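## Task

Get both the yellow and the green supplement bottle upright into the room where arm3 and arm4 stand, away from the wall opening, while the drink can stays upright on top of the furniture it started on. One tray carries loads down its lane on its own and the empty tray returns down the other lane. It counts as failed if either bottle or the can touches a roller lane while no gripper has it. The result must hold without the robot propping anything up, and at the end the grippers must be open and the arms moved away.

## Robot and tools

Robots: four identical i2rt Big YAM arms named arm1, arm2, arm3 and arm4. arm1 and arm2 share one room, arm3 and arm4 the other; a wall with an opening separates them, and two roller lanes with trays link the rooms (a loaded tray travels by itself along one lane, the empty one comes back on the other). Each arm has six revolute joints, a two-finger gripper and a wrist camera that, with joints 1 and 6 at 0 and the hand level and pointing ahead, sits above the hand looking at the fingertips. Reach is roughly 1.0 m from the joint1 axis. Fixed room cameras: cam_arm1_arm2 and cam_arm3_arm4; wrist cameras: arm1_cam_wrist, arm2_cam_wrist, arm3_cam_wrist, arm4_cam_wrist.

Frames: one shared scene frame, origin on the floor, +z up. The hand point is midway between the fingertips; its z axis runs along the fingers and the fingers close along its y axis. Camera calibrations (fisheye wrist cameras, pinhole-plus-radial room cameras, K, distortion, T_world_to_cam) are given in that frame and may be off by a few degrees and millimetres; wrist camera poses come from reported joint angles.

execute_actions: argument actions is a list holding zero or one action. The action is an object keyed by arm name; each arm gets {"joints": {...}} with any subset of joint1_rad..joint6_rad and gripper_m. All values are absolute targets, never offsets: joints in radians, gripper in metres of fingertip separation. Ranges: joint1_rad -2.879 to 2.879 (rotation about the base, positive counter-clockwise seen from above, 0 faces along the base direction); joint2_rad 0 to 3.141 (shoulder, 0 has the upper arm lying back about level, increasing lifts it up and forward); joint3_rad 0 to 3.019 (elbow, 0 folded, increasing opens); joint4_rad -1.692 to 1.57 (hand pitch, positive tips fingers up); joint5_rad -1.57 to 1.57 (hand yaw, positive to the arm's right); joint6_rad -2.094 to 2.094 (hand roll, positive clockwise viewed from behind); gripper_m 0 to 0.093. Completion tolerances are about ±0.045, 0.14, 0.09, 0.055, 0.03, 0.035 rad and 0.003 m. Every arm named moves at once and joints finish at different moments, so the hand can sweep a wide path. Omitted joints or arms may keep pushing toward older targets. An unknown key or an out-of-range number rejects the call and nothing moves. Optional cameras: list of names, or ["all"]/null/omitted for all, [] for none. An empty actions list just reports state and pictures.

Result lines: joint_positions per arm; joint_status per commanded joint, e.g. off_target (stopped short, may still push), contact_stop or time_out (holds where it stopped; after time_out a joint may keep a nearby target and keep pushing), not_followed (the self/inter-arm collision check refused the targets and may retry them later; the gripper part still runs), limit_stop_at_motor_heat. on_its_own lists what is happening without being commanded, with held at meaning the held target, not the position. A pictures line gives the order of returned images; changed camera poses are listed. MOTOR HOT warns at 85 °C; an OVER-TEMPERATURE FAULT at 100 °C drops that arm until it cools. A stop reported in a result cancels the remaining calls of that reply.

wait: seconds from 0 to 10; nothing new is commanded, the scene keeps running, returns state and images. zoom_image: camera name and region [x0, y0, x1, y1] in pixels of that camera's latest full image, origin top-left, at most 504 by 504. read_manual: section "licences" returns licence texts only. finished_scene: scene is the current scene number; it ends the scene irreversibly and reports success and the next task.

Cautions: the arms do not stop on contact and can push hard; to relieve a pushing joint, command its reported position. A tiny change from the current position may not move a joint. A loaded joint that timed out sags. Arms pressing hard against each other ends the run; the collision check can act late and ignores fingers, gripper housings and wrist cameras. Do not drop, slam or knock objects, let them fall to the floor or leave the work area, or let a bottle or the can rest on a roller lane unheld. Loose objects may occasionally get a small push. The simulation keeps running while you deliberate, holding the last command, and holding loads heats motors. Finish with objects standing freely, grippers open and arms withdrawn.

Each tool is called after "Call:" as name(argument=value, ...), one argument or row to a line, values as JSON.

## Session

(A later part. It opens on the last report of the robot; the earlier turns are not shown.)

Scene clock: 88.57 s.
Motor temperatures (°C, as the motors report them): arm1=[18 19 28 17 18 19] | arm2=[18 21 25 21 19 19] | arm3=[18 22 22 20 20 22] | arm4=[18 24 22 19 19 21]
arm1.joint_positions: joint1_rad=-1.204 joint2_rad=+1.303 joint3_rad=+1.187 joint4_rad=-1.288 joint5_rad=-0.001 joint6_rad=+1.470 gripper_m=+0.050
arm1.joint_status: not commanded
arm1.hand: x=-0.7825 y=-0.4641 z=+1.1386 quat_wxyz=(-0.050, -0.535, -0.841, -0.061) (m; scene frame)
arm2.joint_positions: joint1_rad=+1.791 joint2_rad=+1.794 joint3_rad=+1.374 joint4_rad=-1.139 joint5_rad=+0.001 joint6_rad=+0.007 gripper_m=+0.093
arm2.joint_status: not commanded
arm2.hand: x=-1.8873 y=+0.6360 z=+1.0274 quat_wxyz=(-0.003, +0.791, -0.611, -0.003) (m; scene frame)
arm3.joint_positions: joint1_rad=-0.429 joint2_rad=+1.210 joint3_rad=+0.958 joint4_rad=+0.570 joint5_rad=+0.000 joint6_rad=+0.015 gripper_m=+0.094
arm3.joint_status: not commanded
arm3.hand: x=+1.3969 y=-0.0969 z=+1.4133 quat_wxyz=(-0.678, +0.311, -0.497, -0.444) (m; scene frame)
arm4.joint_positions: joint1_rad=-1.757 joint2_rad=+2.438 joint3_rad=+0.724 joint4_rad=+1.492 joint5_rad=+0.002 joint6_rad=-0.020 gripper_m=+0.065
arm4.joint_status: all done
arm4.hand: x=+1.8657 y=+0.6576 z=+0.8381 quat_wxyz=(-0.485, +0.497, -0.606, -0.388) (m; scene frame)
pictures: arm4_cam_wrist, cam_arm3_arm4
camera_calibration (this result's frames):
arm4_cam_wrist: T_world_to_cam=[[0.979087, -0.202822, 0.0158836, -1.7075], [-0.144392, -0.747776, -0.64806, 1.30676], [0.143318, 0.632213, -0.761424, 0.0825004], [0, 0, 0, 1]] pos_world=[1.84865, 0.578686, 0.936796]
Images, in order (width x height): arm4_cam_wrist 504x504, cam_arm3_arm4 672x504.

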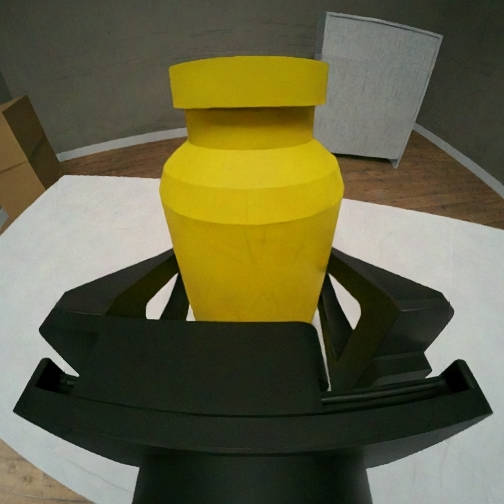

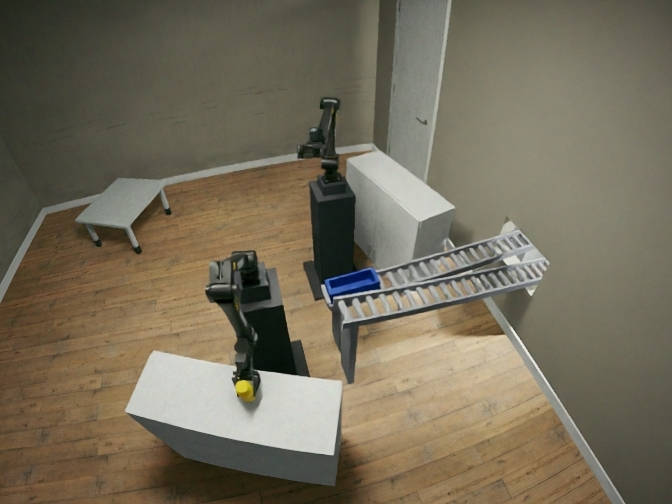

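Call:
execute_actions(
  actions=[
    {"arm4":{"joints":{"joint2_rad":2.51,"joint4_rad":1.57}}},
  ],
  cameras=["cam_arm3_arm4","arm4_cam_wrist"],
)

Scene clock: 90.93 s.
Motor temperatures (°C, as the motors report them): arm1=[18 19 28 17 18 19] | arm2=[18 22 25 21 19 19] | arm3=[18 22 23 20 20 22] | arm4=[18 24 21 19 19 21]
arm1.joint_positions: joint1_rad=-1.204 joint2_rad=+1.303 joint3_rad=+1.187 joint4_rad=-1.288 joint5_rad=-0.001 joint6_rad=+1.470 gripper_m=+0.050
arm1.joint_status: not commanded
arm1.hand: x=-0.7825 y=-0.4641 z=+1.1386 quat_wxyz=(-0.050, -0.535, -0.841, -0.061) (m; scene frame)
arm2.joint_positions: joint1_rad=+1.791 joint2_rad=+1.794 joint3_rad=+1.374 joint4_rad=-1.139 joint5_rad=+0.001 joint6_rad=+0.007 gripper_m=+0.093
arm2.joint_status: not commanded
arm2.hand: x=-1.8873 y=+0.6360 z=+1.0274 quat_wxyz=(-0.003, +0.791, -0.611, -0.003) (m; scene frame)
arm3.joint_positions: joint1_rad=-0.429 joint2_rad=+1.210 joint3_rad=+0.958 joint4_rad=+0.570 joint5_rad=+0.000 joint6_rad=+0.015 gripper_m=+0.094
arm3.joint_status: not commanded
arm3.hand: x=+1.3969 y=-0.0969 z=+1.4133 quat_wxyz=(-0.678, +0.311, -0.497, -0.444) (m; scene frame)
arm4.joint_positions: joint1_rad=-1.757 joint2_rad=+2.518 joint3_rad=+0.725 joint4_rad=+1.544 joint5_rad=+0.002 joint6_rad=-0.020 gripper_m=+0.065
arm4.joint_status: all done
joint sent to its limit — the command would take arm4.joint4_rad past its upper limit, so that joint was sent only as far as its limit.
arm4.hand: x=+1.8618 y=+0.6406 z=+0.8096 quat_wxyz=(-0.476, +0.502, -0.613, -0.382) (m; scene frame)
pictures: arm4_cam_wrist, cam_arm3_arm4
camera_calibration (this result's frames):
arm4_cam_wrist: T_world_to_cam=[[0.979231, -0.202137, 0.015747, -1.7073], [-0.147875, -0.765177, -0.626607, 1.27533], [0.13871, 0.611264, -0.779176, 0.108482], [0, 0, 0, 1]] pos_world=[1.84538, 0.564432, 0.910541]
Images, in order (width x height): arm4_cam_wrist 504x504, cam_arm3_arm4 672x504.

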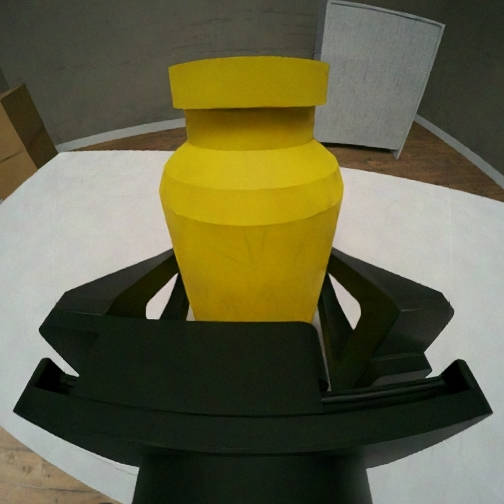

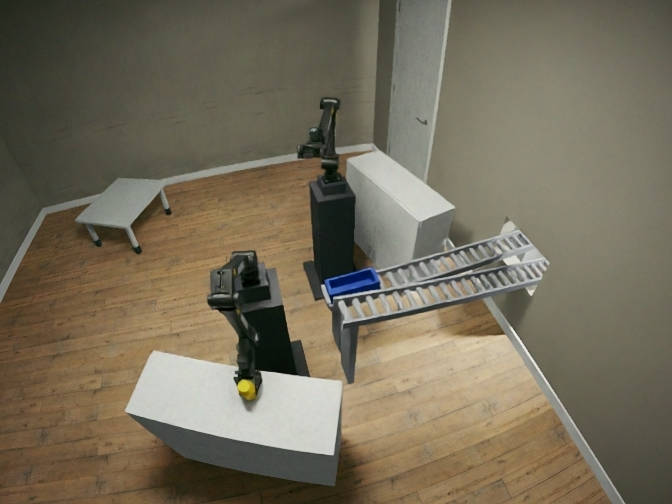

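Call:
execute_actions(
  actions=[
    {"arm4":{"joints":{"gripper_m":0.09}}},
  ],
  cameras=["cam_arm3_arm4","arm4_cam_wrist"],
)

Scene clock: 91.87 s.
Motor temperatures (°C, as the motors report them): arm1=[18 19 28 17 18 19] | arm2=[18 22 25 21 19 19] | arm3=[18 22 23 20 20 22] | arm4=[18 24 21 19 19 21]
arm1.joint_positions: joint1_rad=-1.204 joint2_rad=+1.303 joint3_rad=+1.187 joint4_rad=-1.288 joint5_rad=-0.001 joint6_rad=+1.470 gripper_m=+0.050
arm1.joint_status: not commanded
arm1.hand: x=-0.7825 y=-0.4641 z=+1.1386 quat_wxyz=(-0.050, -0.535, -0.841, -0.061) (m; scene frame)
arm2.joint_positions: joint1_rad=+1.791 joint2_rad=+1.794 joint3_rad=+1.374 joint4_rad=-1.139 joint5_rad=+0.001 joint6_rad=+0.007 gripper_m=+0.093
arm2.joint_status: not commanded
arm2.hand: x=-1.8873 y=+0.6360 z=+1.0274 quat_wxyz=(-0.003, +0.791, -0.611, -0.003) (m; scene frame)
arm3.joint_positions: joint1_rad=-0.429 joint2_rad=+1.210 joint3_rad=+0.958 joint4_rad=+0.570 joint5_rad=+0.000 joint6_rad=+0.015 gripper_m=+0.094
arm3.joint_status: not commanded
arm3.hand: x=+1.3969 y=-0.0969 z=+1.4133 quat_wxyz=(-0.678, +0.311, -0.497, -0.444) (m; scene frame)
arm4.joint_positions: joint1_rad=-1.757 joint2_rad=+2.518 joint3_rad=+0.726 joint4_rad=+1.550 joint5_rad=+0.002 joint6_rad=-0.020 gripper_m=+0.090
arm4.joint_status: all done
arm4.hand: x=+1.8619 y=+0.6411 z=+0.8110 quat_wxyz=(-0.478, +0.501, -0.611, -0.383) (m; scene frame)
pictures: arm4_cam_wrist, cam_arm3_arm4
camera_calibration (this result's frames):
arm4_cam_wrist: T_world_to_cam=[[0.979199, -0.202287, 0.0157786, -1.70721], [-0.147123, -0.761414, -0.631351, 1.27666], [0.139728, 0.615897, -0.775336, 0.10128], [0, 0, 0, 1]] pos_world=[1.84537, 0.564339, 0.911482]
Images, in order (width x height): arm4_cam_wrist 504x504, cam_arm3_arm4 672x504.

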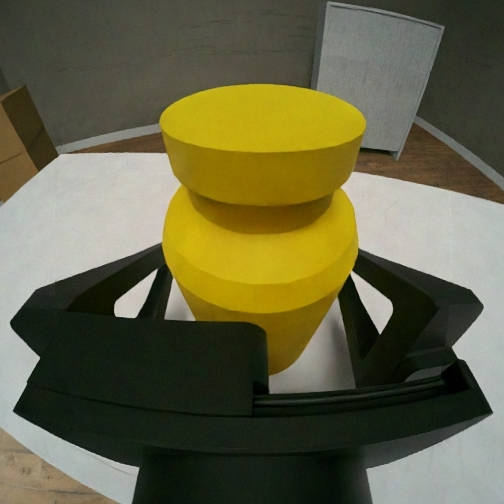

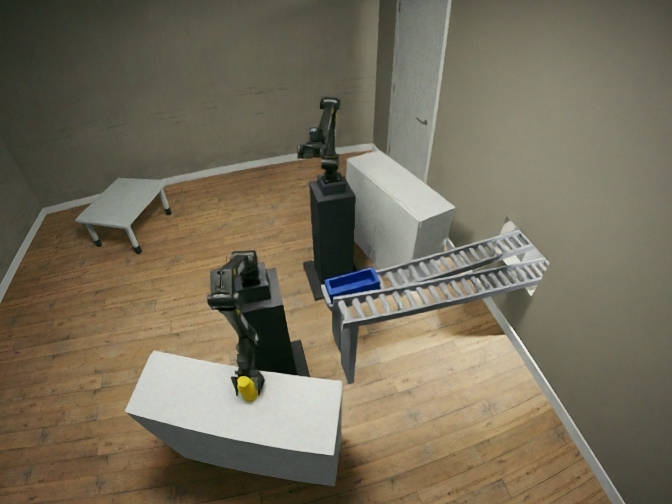

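Call:
execute_actions(
  actions=[
    {"arm4":{"joints":{"joint2_rad":2.25,"joint3_rad":0.4}}},
  ],
  cameras=["cam_arm3_arm4","arm4_cam_wrist"],
)

Scene clock: 93.30 s.
Motor temperatures (°C, as the motors report them): arm1=[18 19 28 17 18 19] | arm2=[18 22 25 21 19 19] | arm3=[18 22 23 20 20 22] | arm4=[18 23 21 19 19 21]
arm1.joint_positions: joint1_rad=-1.204 joint2_rad=+1.303 joint3_rad=+1.187 joint4_rad=-1.288 joint5_rad=-0.001 joint6_rad=+1.470 gripper_m=+0.050
arm1.joint_status: not commanded
arm1.hand: x=-0.7825 y=-0.4641 z=+1.1386 quat_wxyz=(-0.050, -0.535, -0.841, -0.061) (m; scene frame)
arm2.joint_positions: joint1_rad=+1.791 joint2_rad=+1.794 joint3_rad=+1.374 joint4_rad=-1.139 joint5_rad=+0.001 joint6_rad=+0.007 gripper_m=+0.093
arm2.joint_status: not commanded
arm2.hand: x=-1.8873 y=+0.6360 z=+1.0274 quat_wxyz=(-0.003, +0.791, -0.611, -0.003) (m; scene frame)
arm3.joint_positions: joint1_rad=-0.429 joint2_rad=+1.210 joint3_rad=+0.958 joint4_rad=+0.570 joint5_rad=+0.000 joint6_rad=+0.015 gripper_m=+0.094
arm3.joint_status: not commanded
arm3.hand: x=+1.3969 y=-0.0969 z=+1.4133 quat_wxyz=(-0.678, +0.311, -0.497, -0.444) (m; scene frame)
arm4.joint_positions: joint1_rad=-1.757 joint2_rad=+2.248 joint3_rad=+0.401 joint4_rad=+1.556 joint5_rad=+0.002 joint6_rad=-0.020 gripper_m=+0.090
arm4.joint_status: all done
arm4.hand: x=+1.8462 y=+0.5634 z=+0.8920 quat_wxyz=(-0.463, +0.510, -0.622, -0.371) (m; scene frame)
pictures: arm4_cam_wrist, cam_arm3_arm4
camera_calibration (this result's frames):
arm4_cam_wrist: T_world_to_cam=[[0.979445, -0.201114, 0.0155044, -1.70971], [-0.152879, -0.790279, -0.593369, 1.25931], [0.131588, 0.578802, -0.804781, 0.276363], [0, 0, 0, 1]] pos_world=[1.83072, 0.491398, 0.996152]
Images, in order (width x height): arm4_cam_wrist 504x504, cam_arm3_arm4 672x504.

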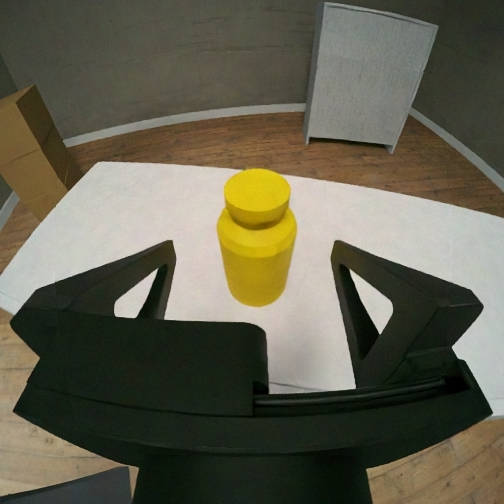

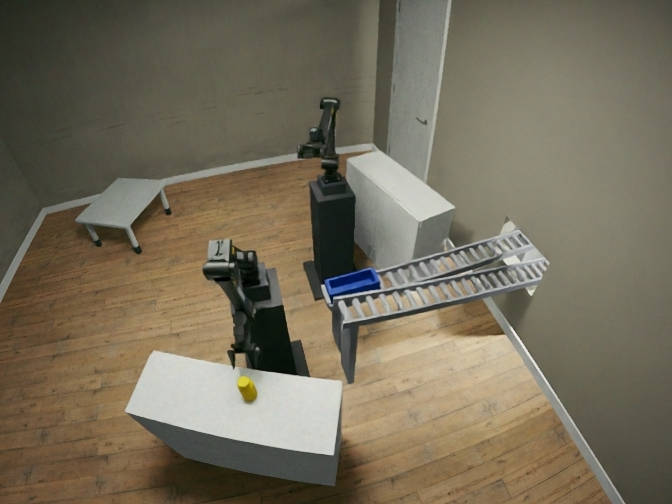

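Call:
execute_actions(
  actions=[
    {"arm4":{"joints":{"joint2_rad":1.7,"joint3_rad":1.2,"joint4_rad":-0.9}},"arm3":{"joints":{"joint1_rad":-1.5}}},
  ],
  cameras=[],
)

Call:
execute_actions(
  actions=[
    {"arm4":{"joints":{"joint1_rad":0.10}}},
  ],
  cameras=[],
)

Call:
execute_actions(
  actions=[
    {"arm4":{"joints":{"joint2_rad":2.3,"joint3_rad":1.567,"joint4_rad":-0.8}}},
  ],
  cameras=["cam_arm3_arm4","arm4_cam_wrist"],
)

Scene clock: 96.27 s.
Motor temperatures (°C, as the motors report them): arm1=[18 19 28 17 18 19] | arm2=[18 22 25 21 19 19] | arm3=[18 22 24 20 20 22] | arm4=[18 23 21 19 19 21]
arm1.joint_positions: joint1_rad=-1.204 joint2_rad=+1.303 joint3_rad=+1.187 joint4_rad=-1.288 joint5_rad=-0.001 joint6_rad=+1.470 gripper_m=+0.050
arm1.joint_status: not commanded
arm1.hand: x=-0.7825 y=-0.4641 z=+1.1386 quat_wxyz=(-0.050, -0.535, -0.841, -0.061) (m; scene frame)
arm2.joint_positions: joint1_rad=+1.791 joint2_rad=+1.794 joint3_rad=+1.374 joint4_rad=-1.139 joint5_rad=+0.001 joint6_rad=+0.007 gripper_m=+0.093
arm2.joint_status: not commanded
arm2.hand: x=-1.8873 y=+0.6360 z=+1.0274 quat_wxyz=(-0.003, +0.791, -0.611, -0.003) (m; scene frame)
arm3.joint_positions: joint1_rad=-1.502 joint2_rad=+1.210 joint3_rad=+0.958 joint4_rad=+0.570 joint5_rad=+0.001 joint6_rad=+0.014 gripper_m=+0.094
arm3.joint_status: all done
arm3.hand: x=+1.7193 y=-0.5639 z=+1.4102 quat_wxyz=(-0.808, +0.014, -0.588, -0.034) (m; scene frame)
arm4.joint_positions: joint1_rad=-1.757 joint2_rad=+1.700 joint3_rad=+1.178 joint4_rad=-0.893 joint5_rad=+0.002 joint6_rad=-0.020 gripper_m=+0.090
arm4.joint_status: all done
arm4.hand: x=+1.8607 y=+0.6263 z=+1.0107 quat_wxyz=(-0.055, +0.635, -0.769, -0.048) (m; scene frame)
pictures: none
No camera images: the call's "cameras" was empty. Leave "cameras" out to get every camera's image.

Scene clock: 98.23 s.
Motor temperatures (°C, as the motors report them): arm1=[18 19 28 17 18 19] | arm2=[18 22 25 21 19 19] | arm3=[18 22 25 20 20 22] | arm4=[18 23 22 19 19 21]
arm1.joint_positions: joint1_rad=-1.204 joint2_rad=+1.303 joint3_rad=+1.187 joint4_rad=-1.288 joint5_rad=-0.001 joint6_rad=+1.470 gripper_m=+0.050
arm1.joint_status: not commanded
arm1.hand: x=-0.7825 y=-0.4641 z=+1.1386 quat_wxyz=(-0.050, -0.535, -0.841, -0.061) (m; scene frame)
arm2.joint_positions: joint1_rad=+1.791 joint2_rad=+1.794 joint3_rad=+1.374 joint4_rad=-1.139 joint5_rad=+0.001 joint6_rad=+0.007 gripper_m=+0.093
arm2.joint_status: not commanded
arm2.hand: x=-1.8873 y=+0.6360 z=+1.0274 quat_wxyz=(-0.003, +0.791, -0.611, -0.003) (m; scene frame)
arm3.joint_positions: joint1_rad=-1.502 joint2_rad=+1.210 joint3_rad=+0.958 joint4_rad=+0.570 joint5_rad=+0.001 joint6_rad=+0.014 gripper_m=+0.094
arm3.joint_status: not commanded
arm3.hand: x=+1.7193 y=-0.5639 z=+1.4102 quat_wxyz=(-0.808, +0.014, -0.588, -0.034) (m; scene frame)
arm4.joint_positions: joint1_rad=+0.104 joint2_rad=+1.700 joint3_rad=+1.178 joint4_rad=-0.893 joint5_rad=+0.000 joint6_rad=-0.020 gripper_m=+0.090
arm4.joint_status: all done
arm4.hand: x=+1.2494 y=+0.0895 z=+1.0208 quat_wxyz=(+0.005, +0.995, +0.051, -0.083) (m; scene frame)
pictures: none
No camera images: the call's "cameras" was empty. Leave "cameras" out to get every camera's image.

Scene clock: 99.77 s.
Motor temperatures (°C, as the motors report them): arm1=[18 19 28 17 18 19] | arm2=[18 22 25 21 19 19] | arm3=[18 22 25 20 20 22] | arm4=[18 23 22 19 19 21]
arm1.joint_positions: joint1_rad=-1.204 joint2_rad=+1.303 joint3_rad=+1.187 joint4_rad=-1.288 joint5_rad=-0.001 joint6_rad=+1.470 gripper_m=+0.050
arm1.joint_status: not commanded
arm1.hand: x=-0.7825 y=-0.4641 z=+1.1386 quat_wxyz=(-0.050, -0.535, -0.841, -0.061) (m; scene frame)
arm2.joint_positions: joint1_rad=+1.791 joint2_rad=+1.794 joint3_rad=+1.374 joint4_rad=-1.139 joint5_rad=+0.001 joint6_rad=+0.007 gripper_m=+0.093
arm2.joint_status: not commanded
arm2.hand: x=-1.8873 y=+0.6360 z=+1.0274 quat_wxyz=(-0.003, +0.791, -0.611, -0.003) (m; scene frame)
arm3.joint_positions: joint1_rad=-1.502 joint2_rad=+1.210 joint3_rad=+0.958 joint4_rad=+0.570 joint5_rad=+0.001 joint6_rad=+0.014 gripper_m=+0.094
arm3.joint_status: not commanded
arm3.hand: x=+1.7193 y=-0.5639 z=+1.4102 quat_wxyz=(-0.808, +0.014, -0.588, -0.034) (m; scene frame)
arm4.joint_positions: joint1_rad=+0.104 joint2_rad=+2.319 joint3_rad=+1.538 joint4_rad=-0.800 joint5_rad=+0.000 joint6_rad=-0.020 gripper_m=+0.090
arm4.joint_status: all done
arm4.hand: x=+1.1564 y=+0.0807 z=+0.8052 quat_wxyz=(+0.003, +0.999, +0.051, -0.001) (m; scene frame)
pictures: arm4_cam_wrist, cam_arm3_arm4
camera_calibration (this result's frames):
arm4_cam_wrist: T_world_to_cam=[[-0.107023, 0.994233, -0.00688926, 0.048215], [0.800661, 0.0902899, 0.592275, -1.40757], [0.589481, 0.0578708, -0.805707, 0.0899222], [0, 0, 0, 1]] pos_world=[1.07914, 0.0739487, 0.906452]
Images, in order (width x height): arm4_cam_wrist 504x504, cam_arm3_arm4 672x504.

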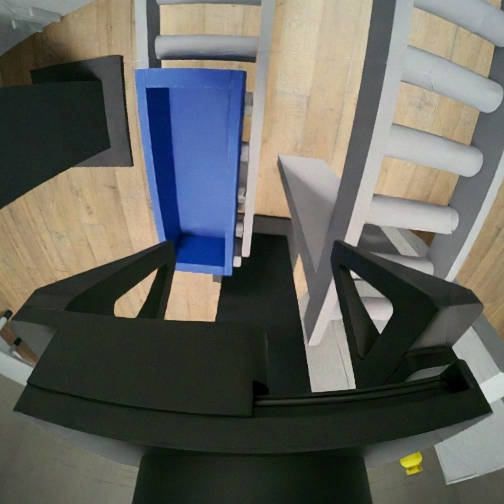

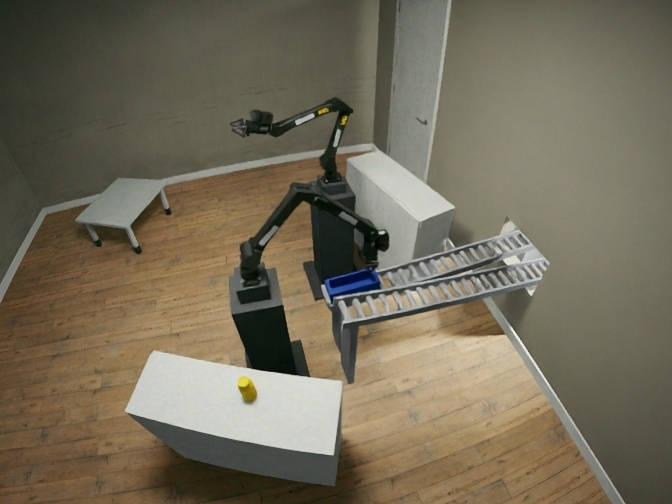

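Call:
execute_actions(
  actions=[
    {"arm4":{"joints":{"joint1_rad":0.14,"joint2_rad":2.73,"joint3_rad":1.72,"joint4_rad":-0.51,"gripper_m":0.05}}},
  ],
  cameras=["arm4_cam_wrist"],
)

Scene clock: 101.73 s.
Motor temperatures (°C, as the motors report them): arm1=[18 19 28 17 18 19] | arm2=[18 22 25 21 19 19] | arm3=[18 22 26 20 20 22] | arm4=[18 24 22 19 19 21]
arm1.joint_positions: joint1_rad=-1.204 joint2_rad=+1.303 joint3_rad=+1.187 joint4_rad=-1.288 joint5_rad=-0.001 joint6_rad=+1.470 gripper_m=+0.050
arm1.joint_status: not commanded
arm1.hand: x=-0.7825 y=-0.4641 z=+1.1386 quat_wxyz=(-0.050, -0.535, -0.841, -0.061) (m; scene frame)
arm2.joint_positions: joint1_rad=+1.791 joint2_rad=+1.794 joint3_rad=+1.374 joint4_rad=-1.139 joint5_rad=+0.001 joint6_rad=+0.007 gripper_m=+0.093
arm2.joint_status: not commanded
arm2.hand: x=-1.8873 y=+0.6360 z=+1.0274 quat_wxyz=(-0.003, +0.791, -0.611, -0.003) (m; scene frame)
arm3.joint_positions: joint1_rad=-1.502 joint2_rad=+1.210 joint3_rad=+0.958 joint4_rad=+0.570 joint5_rad=+0.001 joint6_rad=+0.014 gripper_m=+0.094
arm3.joint_status: not commanded
arm3.hand: x=+1.7193 y=-0.5639 z=+1.4102 quat_wxyz=(-0.808, +0.014, -0.588, -0.034) (m; scene frame)
arm4.joint_positions: joint1_rad=+0.136 joint2_rad=+2.743 joint3_rad=+1.696 joint4_rad=-0.517 joint5_rad=+0.000 joint6_rad=-0.020 gripper_m=+0.050
arm4.joint_status: all done
arm4.hand: x=+1.1638 y=+0.0614 z=+0.5964 quat_wxyz=(+0.003, +0.998, +0.067, -0.009) (m; scene frame)
pictures: arm4_cam_wrist
camera_calibration (this result's frames):
arm4_cam_wrist: T_world_to_cam=[[-0.138461, 0.990349, -0.00609334, 0.103114], [0.807299, 0.116428, 0.578544, -1.28925], [0.57367, 0.0751868, -0.815628, -0.0582931], [0, 0, 0, 1]] pos_world=[1.08853, 0.0523699, 0.698973]
Images, in order (width x height): arm4_cam_wrist 504x504.

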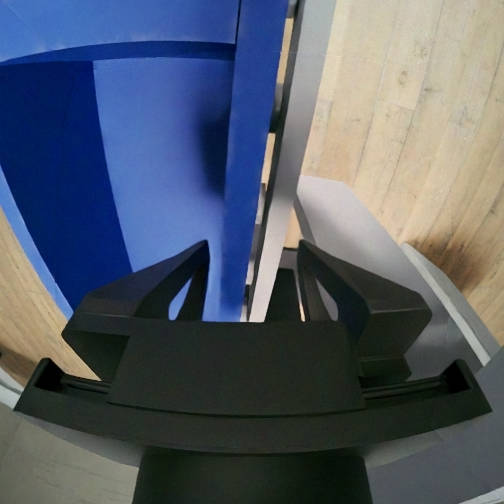

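Call:
execute_actions(
  actions=[
    {"arm4":{"joints":{"gripper_m":0.0}}},
  ],
  cameras=["arm4_cam_wrist"],
)

Call:
execute_actions(
  actions=[
    {"arm4":{"joints":{"joint2_rad":2.1,"joint3_rad":1.5,"joint4_rad":-0.95}}},
  ],
  cameras=["cam_arm3_arm4","arm4_cam_wrist"],
)

Scene clock: 102.73 s.
Motor temperatures (°C, as the motors report them): arm1=[18 19 28 17 18 19] | arm2=[18 22 25 21 19 19] | arm3=[18 22 26 20 20 22] | arm4=[18 24 22 19 19 21]
arm1.joint_positions: joint1_rad=-1.204 joint2_rad=+1.303 joint3_rad=+1.187 joint4_rad=-1.288 joint5_rad=-0.001 joint6_rad=+1.470 gripper_m=+0.050
arm1.joint_status: not commanded
arm1.hand: x=-0.7825 y=-0.4641 z=+1.1386 quat_wxyz=(-0.050, -0.535, -0.841, -0.061) (m; scene frame)
arm2.joint_positions: joint1_rad=+1.791 joint2_rad=+1.794 joint3_rad=+1.374 joint4_rad=-1.139 joint5_rad=+0.001 joint6_rad=+0.007 gripper_m=+0.093
arm2.joint_status: not commanded
arm2.hand: x=-1.8873 y=+0.6360 z=+1.0274 quat_wxyz=(-0.003, +0.791, -0.611, -0.003) (m; scene frame)
arm3.joint_positions: joint1_rad=-1.502 joint2_rad=+1.210 joint3_rad=+0.958 joint4_rad=+0.570 joint5_rad=+0.001 joint6_rad=+0.014 gripper_m=+0.094
arm3.joint_status: not commanded
arm3.hand: x=+1.7193 y=-0.5639 z=+1.4102 quat_wxyz=(-0.808, +0.014, -0.588, -0.034) (m; scene frame)
arm4.joint_positions: joint1_rad=+0.139 joint2_rad=+2.742 joint3_rad=+1.702 joint4_rad=-0.509 joint5_rad=-0.012 joint6_rad=+0.019 gripper_m=+0.012
arm4.joint_status: gripper_m off_target (ended at +0.012, target +0.000)
arm4.hand: x=+1.1583 y=+0.0567 z=+0.5984 quat_wxyz=(+0.010, +0.999, +0.049, -0.016) (m; scene frame)
pictures: arm4_cam_wrist
camera_calibration (this result's frames):
arm4_cam_wrist: T_world_to_cam=[[-0.103266, 0.994483, -0.0184277, 0.0733543], [0.818693, 0.0955047, 0.566233, -1.29004], [0.564869, 0.0433862, -0.824039, -0.0361295], [0, 0, 0, 1]] pos_world=[1.08413, 0.0518231, 0.702044]
Images, in order (width x height): arm4_cam_wrist 504x504.

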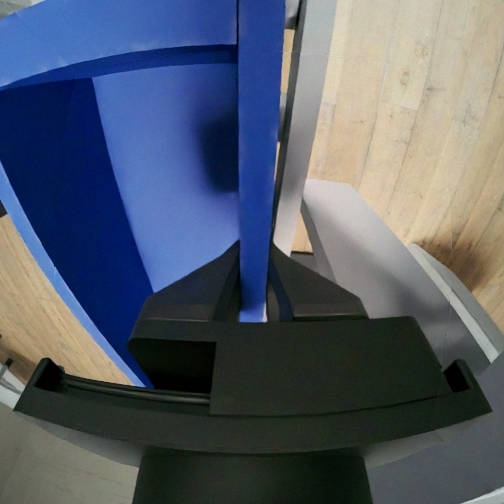

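Scene clock: 104.30 s.
Motor temperatures (°C, as the motors report them): arm1=[18 19 28 17 18 19] | arm2=[18 22 25 21 19 19] | arm3=[18 22 26 20 20 22] | arm4=[18 24 22 19 19 21]
arm1.joint_positions: joint1_rad=-1.204 joint2_rad=+1.303 joint3_rad=+1.187 joint4_rad=-1.288 joint5_rad=-0.001 joint6_rad=+1.470 gripper_m=+0.050
arm1.joint_status: not commanded
arm1.hand: x=-0.7825 y=-0.4641 z=+1.1386 quat_wxyz=(-0.050, -0.535, -0.841, -0.061) (m; scene frame)
arm2.joint_positions: joint1_rad=+1.791 joint2_rad=+1.794 joint3_rad=+1.374 joint4_rad=-1.139 joint5_rad=+0.001 joint6_rad=+0.007 gripper_m=+0.093
arm2.joint_status: not commanded
arm2.hand: x=-1.8873 y=+0.6360 z=+1.0274 quat_wxyz=(-0.003, +0.791, -0.611, -0.003) (m; scene frame)
arm3.joint_positions: joint1_rad=-1.502 joint2_rad=+1.210 joint3_rad=+0.958 joint4_rad=+0.570 joint5_rad=+0.001 joint6_rad=+0.014 gripper_m=+0.094
arm3.joint_status: not commanded
arm3.hand: x=+1.7193 y=-0.5639 z=+1.4102 quat_wxyz=(-0.808, +0.014, -0.588, -0.034) (m; scene frame)
arm4.joint_positions: joint1_rad=+0.139 joint2_rad=+2.106 joint3_rad=+1.486 joint4_rad=-0.943 joint5_rad=+0.002 joint6_rad=+0.002 gripper_m=+0.011
arm4.joint_status: all done
arm4.hand: x=+1.1713 y=+0.0621 z=+0.9117 quat_wxyz=(+0.002, +0.998, +0.057, -0.010) (m; scene frame)
pictures: arm4_cam_wrist, cam_arm3_arm4
camera_calibration (this result's frames):
arm4_cam_wrist: T_world_to_cam=[[-0.119881, 0.992781, -0.00379573, 0.0813552], [0.809875, 0.100004, 0.578016, -1.47935], [0.574223, 0.0662188, -0.816017, 0.194789], [0, 0, 0, 1]] pos_world=[1.09598, 0.0542741, 1.01435]
Images, in order (width x height): arm4_cam_wrist 504x504, cam_arm3_arm4 672x504.

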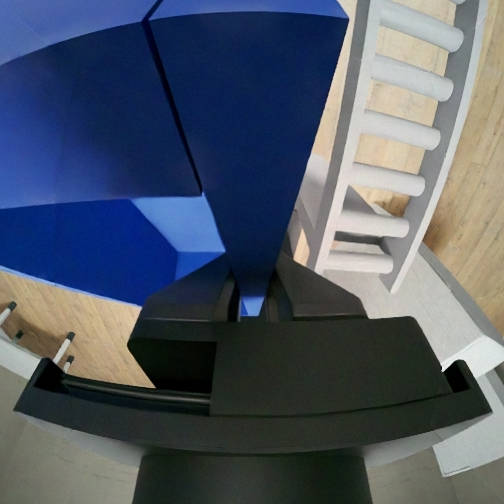

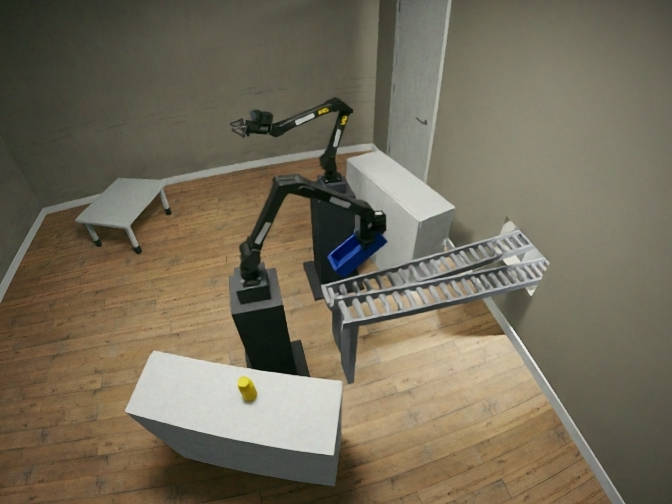

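Call:
execute_actions(
  actions=[
    {"arm4":{"joints":{"joint1_rad":-0.25,"joint2_rad":2.43,"joint3_rad":2.35,"joint4_rad":-1.43,"joint6_rad":-0.29}}},
  ],
  cameras=["cam_arm3_arm4","arm4_cam_wrist"],
)

Scene clock: 106.70 s.
Motor temperatures (°C, as the motors report them): arm1=[18 19 28 17 18 19] | arm2=[18 22 26 21 19 19] | arm3=[18 22 27 20 20 22] | arm4=[18 24 23 19 19 21]
arm1.joint_positions: joint1_rad=-1.204 joint2_rad=+1.303 joint3_rad=+1.187 joint4_rad=-1.288 joint5_rad=-0.001 joint6_rad=+1.470 gripper_m=+0.050
arm1.joint_status: not commanded
arm1.hand: x=-0.7825 y=-0.4641 z=+1.1386 quat_wxyz=(-0.050, -0.535, -0.841, -0.061) (m; scene frame)
arm2.joint_positions: joint1_rad=+1.791 joint2_rad=+1.794 joint3_rad=+1.374 joint4_rad=-1.139 joint5_rad=+0.001 joint6_rad=+0.007 gripper_m=+0.093
arm2.joint_status: not commanded
arm2.hand: x=-1.8873 y=+0.6360 z=+1.0274 quat_wxyz=(-0.003, +0.791, -0.611, -0.003) (m; scene frame)
arm3.joint_positions: joint1_rad=-1.502 joint2_rad=+1.210 joint3_rad=+0.958 joint4_rad=+0.570 joint5_rad=+0.001 joint6_rad=+0.014 gripper_m=+0.094
arm3.joint_status: not commanded
arm3.hand: x=+1.7193 y=-0.5639 z=+1.4102 quat_wxyz=(-0.808, +0.014, -0.588, -0.034) (m; scene frame)
arm4.joint_positions: joint1_rad=-0.243 joint2_rad=+2.438 joint3_rad=+2.309 joint4_rad=-1.422 joint5_rad=+0.003 joint6_rad=-0.277 gripper_m=+0.011
arm4.joint_status: all done
arm4.hand: x=+1.0423 y=+0.3246 z=+0.9868 quat_wxyz=(-0.001, +1.000, +0.006, -0.015) (m; scene frame)
pictures: arm4_cam_wrist, cam_arm3_arm4
camera_calibration (this result's frames):
arm4_cam_wrist: T_world_to_cam=[[-0.0170252, 0.999854, 0.00132208, -0.309009], [0.821848, 0.0132411, 0.569552, -1.42042], [0.569452, 0.0107833, -0.821954, 0.341641], [0, 0, 0, 1]] pos_world=[0.96756, 0.324087, 1.09022]
Images, in order (width x height): arm4_cam_wrist 504x504, cam_arm3_arm4 672x504.

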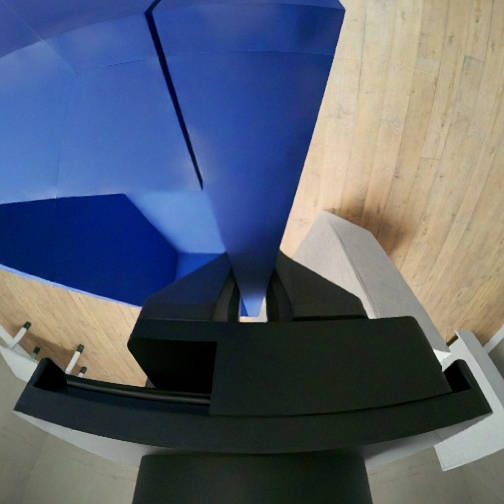

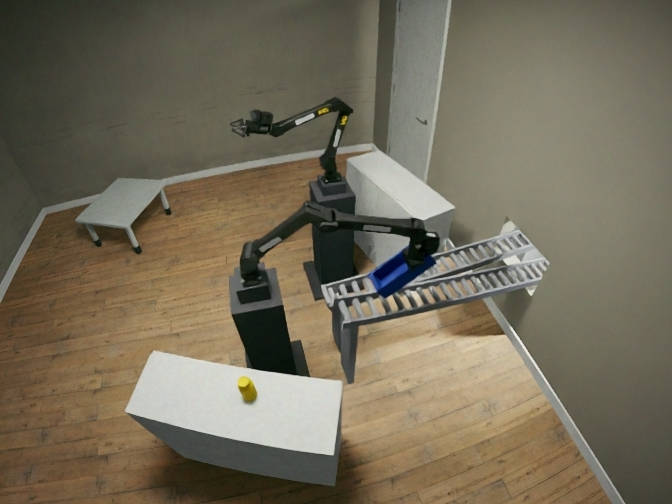

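Call:
execute_actions(
  actions=[
    {"arm4":{"joints":{"joint2_rad":2.53,"joint3_rad":2.26,"joint4_rad":-1.25}}},
  ],
  cameras=["cam_arm3_arm4","arm4_cam_wrist"],
)

Scene clock: 108.20 s.
Motor temperatures (°C, as the motors report them): arm1=[18 19 28 17 18 19] | arm2=[18 22 26 21 19 19] | arm3=[18 22 27 20 20 22] | arm4=[18 24 23 19 19 21]
arm1.joint_positions: joint1_rad=-1.204 joint2_rad=+1.303 joint3_rad=+1.187 joint4_rad=-1.288 joint5_rad=-0.001 joint6_rad=+1.470 gripper_m=+0.050
arm1.joint_status: not commanded
arm1.hand: x=-0.7825 y=-0.4641 z=+1.1386 quat_wxyz=(-0.050, -0.535, -0.841, -0.061) (m; scene frame)
arm2.joint_positions: joint1_rad=+1.791 joint2_rad=+1.794 joint3_rad=+1.374 joint4_rad=-1.139 joint5_rad=+0.001 joint6_rad=+0.007 gripper_m=+0.093
arm2.joint_status: not commanded
arm2.hand: x=-1.8873 y=+0.6360 z=+1.0274 quat_wxyz=(-0.003, +0.791, -0.611, -0.003) (m; scene frame)
arm3.joint_positions: joint1_rad=-1.502 joint2_rad=+1.210 joint3_rad=+0.958 joint4_rad=+0.570 joint5_rad=+0.001 joint6_rad=+0.014 gripper_m=+0.094
arm3.joint_status: not commanded
arm3.hand: x=+1.7193 y=-0.5639 z=+1.4102 quat_wxyz=(-0.808, +0.014, -0.588, -0.034) (m; scene frame)
arm4.joint_positions: joint1_rad=-0.243 joint2_rad=+2.566 joint3_rad=+2.238 joint4_rad=-1.256 joint5_rad=+0.003 joint6_rad=-0.278 gripper_m=+0.011
arm4.joint_status: all done
arm4.hand: x=+1.0445 y=+0.3229 z=+0.8680 quat_wxyz=(+0.004, +1.000, +0.006, +0.002) (m; scene frame)
pictures: arm4_cam_wrist, cam_arm3_arm4
camera_calibration (this result's frames):
arm4_cam_wrist: T_world_to_cam=[[-0.0179857, 0.999804, -0.00824168, -0.297774], [0.802516, 0.0193522, 0.596316, -1.35955], [0.596359, 0.00411107, -0.802707, 0.200085], [0, 0, 0, 1]] pos_world=[0.966387, 0.323203, 0.96888]
Images, in order (width x height): arm4_cam_wrist 504x504, cam_arm3_arm4 672x504.

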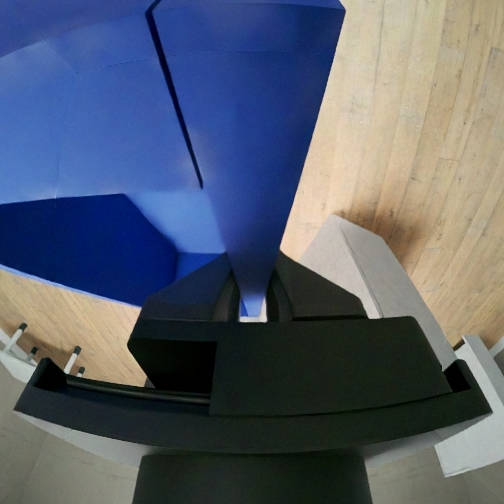

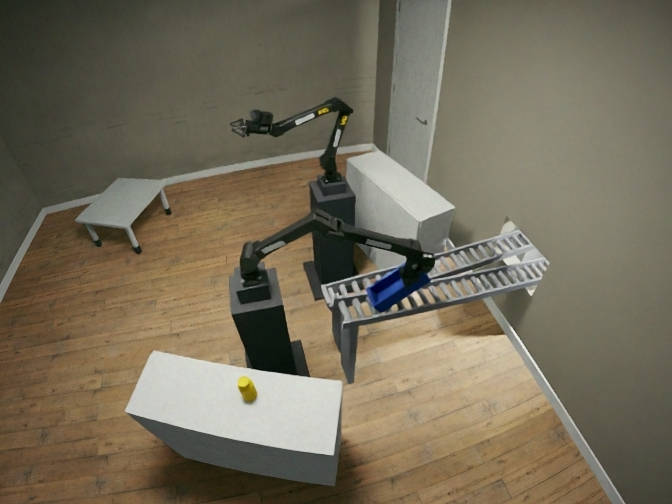

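Call:
execute_actions(
  actions=[
    {"arm4":{"joints":{"joint2_rad":2.63,"joint4_rad":-1.14}}},
  ],
  cameras=["cam_arm3_arm4","arm4_cam_wrist"],
)

Scene clock: 109.57 s.
Motor temperatures (°C, as the motors report them): arm1=[18 19 28 17 18 19] | arm2=[18 22 26 21 19 19] | arm3=[18 22 27 20 20 22] | arm4=[18 24 23 19 19 21]
arm1.joint_positions: joint1_rad=-1.204 joint2_rad=+1.303 joint3_rad=+1.187 joint4_rad=-1.288 joint5_rad=-0.001 joint6_rad=+1.470 gripper_m=+0.050
arm1.joint_status: not commanded
arm1.hand: x=-0.7825 y=-0.4641 z=+1.1386 quat_wxyz=(-0.050, -0.535, -0.841, -0.061) (m; scene frame)
arm2.joint_positions: joint1_rad=+1.791 joint2_rad=+1.794 joint3_rad=+1.374 joint4_rad=-1.139 joint5_rad=+0.001 joint6_rad=+0.007 gripper_m=+0.093
arm2.joint_status: not commanded
arm2.hand: x=-1.8873 y=+0.6360 z=+1.0274 quat_wxyz=(-0.003, +0.791, -0.611, -0.003) (m; scene frame)
arm3.joint_positions: joint1_rad=-1.502 joint2_rad=+1.210 joint3_rad=+0.958 joint4_rad=+0.570 joint5_rad=+0.001 joint6_rad=+0.014 gripper_m=+0.094
arm3.joint_status: not commanded
arm3.hand: x=+1.7193 y=-0.5639 z=+1.4102 quat_wxyz=(-0.808, +0.014, -0.588, -0.034) (m; scene frame)
arm4.joint_positions: joint1_rad=-0.243 joint2_rad=+2.633 joint3_rad=+2.238 joint4_rad=-1.140 joint5_rad=+0.000 joint6_rad=-0.280 gripper_m=+0.011
arm4.joint_status: all done
arm4.hand: x=+1.0318 y=+0.3254 z=+0.8208 quat_wxyz=(-0.002, +1.000, +0.007, -0.023) (m; scene frame)
pictures: arm4_cam_wrist, cam_arm3_arm4
camera_calibration (this result's frames):
arm4_cam_wrist: T_world_to_cam=[[-0.0199947, 0.999795, 0.00325106, -0.308267], [0.830694, 0.0148032, 0.556532, -1.31623], [0.55637, 0.0138283, -0.83082, 0.230923], [0, 0, 0, 1]] pos_world=[0.958743, 0.324495, 0.925382]
Images, in order (width x height): arm4_cam_wrist 504x504, cam_arm3_arm4 672x504.

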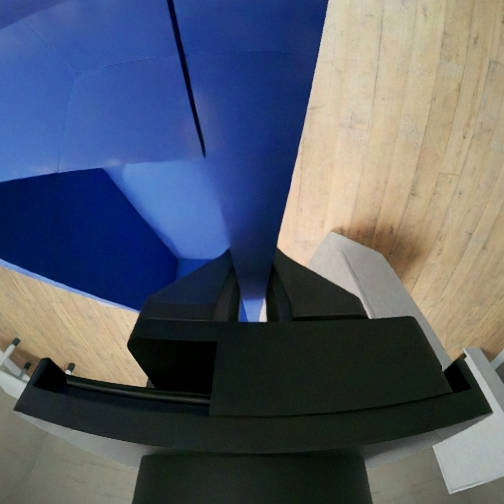

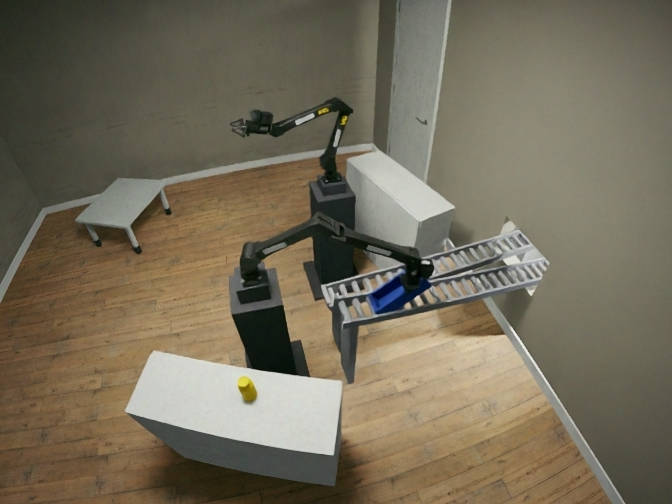

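Touching now; continue lower.

Call:
execute_actions(
  actions=[
    {"arm4":{"joints":{"joint2_rad":2.73,"joint4_rad":-1.06}}},
  ],
  cameras=["cam_arm3_arm4","arm4_cam_wrist"],
)

Scene clock: 110.50 s.
Motor temperatures (°C, as the motors report them): arm1=[18 19 28 17 18 19] | arm2=[18 22 26 21 19 19] | arm3=[18 22 27 20 20 22] | arm4=[18 24 23 19 19 21]
arm1.joint_positions: joint1_rad=-1.204 joint2_rad=+1.303 joint3_rad=+1.187 joint4_rad=-1.288 joint5_rad=-0.001 joint6_rad=+1.470 gripper_m=+0.050
arm1.joint_status: not commanded
arm1.hand: x=-0.7825 y=-0.4641 z=+1.1386 quat_wxyz=(-0.050, -0.535, -0.841, -0.061) (m; scene frame)
arm2.joint_positions: joint1_rad=+1.791 joint2_rad=+1.794 joint3_rad=+1.374 joint4_rad=-1.139 joint5_rad=+0.001 joint6_rad=+0.007 gripper_m=+0.093
arm2.joint_status: not commanded
arm2.hand: x=-1.8873 y=+0.6360 z=+1.0274 quat_wxyz=(-0.003, +0.791, -0.611, -0.003) (m; scene frame)
arm3.joint_positions: joint1_rad=-1.502 joint2_rad=+1.210 joint3_rad=+0.958 joint4_rad=+0.570 joint5_rad=+0.001 joint6_rad=+0.014 gripper_m=+0.094
arm3.joint_status: not commanded
arm3.hand: x=+1.7193 y=-0.5639 z=+1.4102 quat_wxyz=(-0.808, +0.014, -0.588, -0.034) (m; scene frame)
arm4.joint_positions: joint1_rad=-0.241 joint2_rad=+2.667 joint3_rad=+2.251 joint4_rad=-1.054 joint5_rad=-0.011 joint6_rad=-0.279 gripper_m=+0.011
arm4.joint_status: all done
arm4.hand: x=+1.0146 y=+0.3263 z=+0.8020 quat_wxyz=(-0.005, +0.998, +0.008, -0.056) (m; scene frame)
pictures: arm4_cam_wrist, cam_arm3_arm4
camera_calibration (this result's frames):
arm4_cam_wrist: T_world_to_cam=[[-0.0210247, 0.999728, 0.0101089, -0.313859], [0.865423, 0.0131356, 0.500869, -1.28155], [0.5006, 0.0192791, -0.865464, 0.307462], [0, 0, 0, 1]] pos_world=[0.948566, 0.32468, 0.911157]
Images, in order (width x height): arm4_cam_wrist 504x504, cam_arm3_arm4 672x504.

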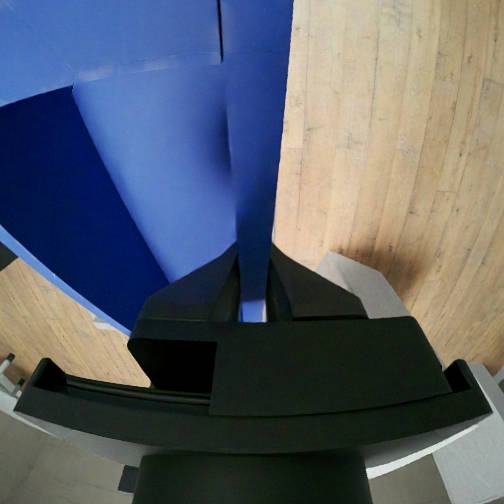

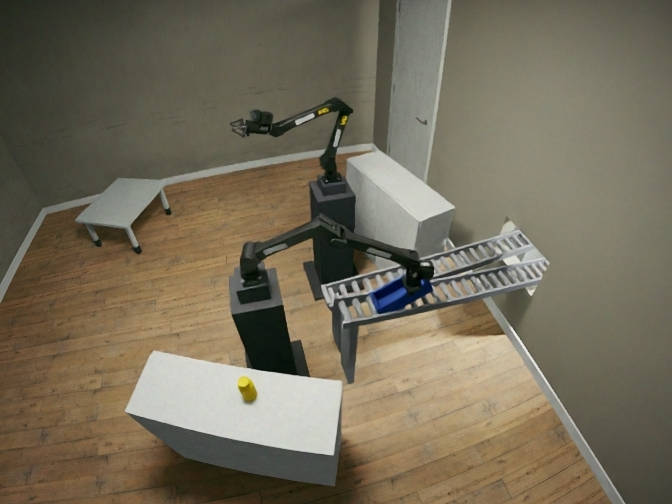

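Call:
execute_actions(
  actions=[
    {"arm4":{"joints":{"joint1_rad":-0.195,"joint2_rad":2.64,"joint6_rad":-0.235}}},
  ],
  cameras=["cam_arm3_arm4","arm4_cam_wrist"],
)

Scene clock: 111.77 s.
Motor temperatures (°C, as the motors report them): arm1=[18 19 28 17 18 19] | arm2=[18 22 26 21 19 19] | arm3=[18 22 27 20 20 22] | arm4=[18 24 23 19 19 21]
arm1.joint_positions: joint1_rad=-1.204 joint2_rad=+1.303 joint3_rad=+1.187 joint4_rad=-1.288 joint5_rad=-0.001 joint6_rad=+1.470 gripper_m=+0.050
arm1.joint_status: not commanded
arm1.hand: x=-0.7825 y=-0.4641 z=+1.1386 quat_wxyz=(-0.050, -0.535, -0.841, -0.061) (m; scene frame)
arm2.joint_positions: joint1_rad=+1.791 joint2_rad=+1.794 joint3_rad=+1.374 joint4_rad=-1.139 joint5_rad=+0.001 joint6_rad=+0.007 gripper_m=+0.093
arm2.joint_status: not commanded
arm2.hand: x=-1.8873 y=+0.6360 z=+1.0274 quat_wxyz=(-0.003, +0.791, -0.611, -0.003) (m; scene frame)
arm3.joint_positions: joint1_rad=-1.502 joint2_rad=+1.210 joint3_rad=+0.958 joint4_rad=+0.570 joint5_rad=+0.001 joint6_rad=+0.014 gripper_m=+0.094
arm3.joint_status: not commanded
arm3.hand: x=+1.7193 y=-0.5639 z=+1.4102 quat_wxyz=(-0.808, +0.014, -0.588, -0.034) (m; scene frame)
arm4.joint_positions: joint1_rad=-0.205 joint2_rad=+2.664 joint3_rad=+2.251 joint4_rad=-1.061 joint5_rad=+0.002 joint6_rad=-0.261 gripper_m=+0.011
arm4.joint_status: all done
arm4.hand: x=+1.0095 y=+0.3017 z=+0.8043 quat_wxyz=(-0.009, +0.998, +0.016, -0.052) (m; scene frame)
pictures: arm4_cam_wrist, cam_arm3_arm4
camera_calibration (this result's frames):
arm4_cam_wrist: T_world_to_cam=[[-0.0370053, 0.999114, 0.0200392, -0.281112], [0.861516, 0.0217347, 0.507266, -1.28176], [0.506381, 0.0360356, -0.861557, 0.298423], [0, 0, 0, 1]] pos_world=[0.942737, 0.297968, 0.912935]
Images, in order (width x height): arm4_cam_wrist 504x504, cam_arm3_arm4 672x504.

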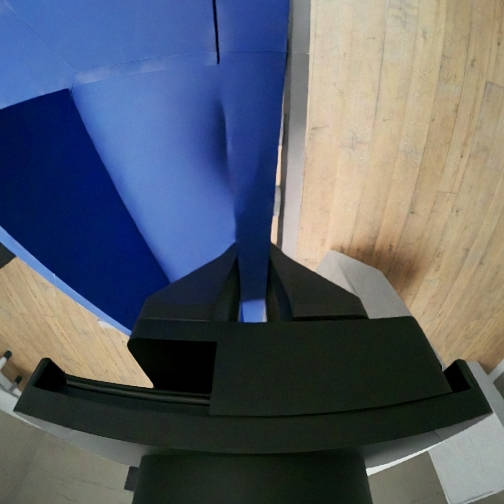

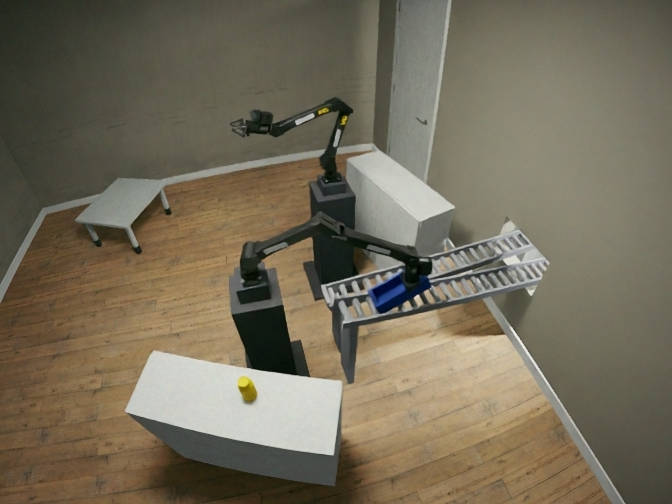

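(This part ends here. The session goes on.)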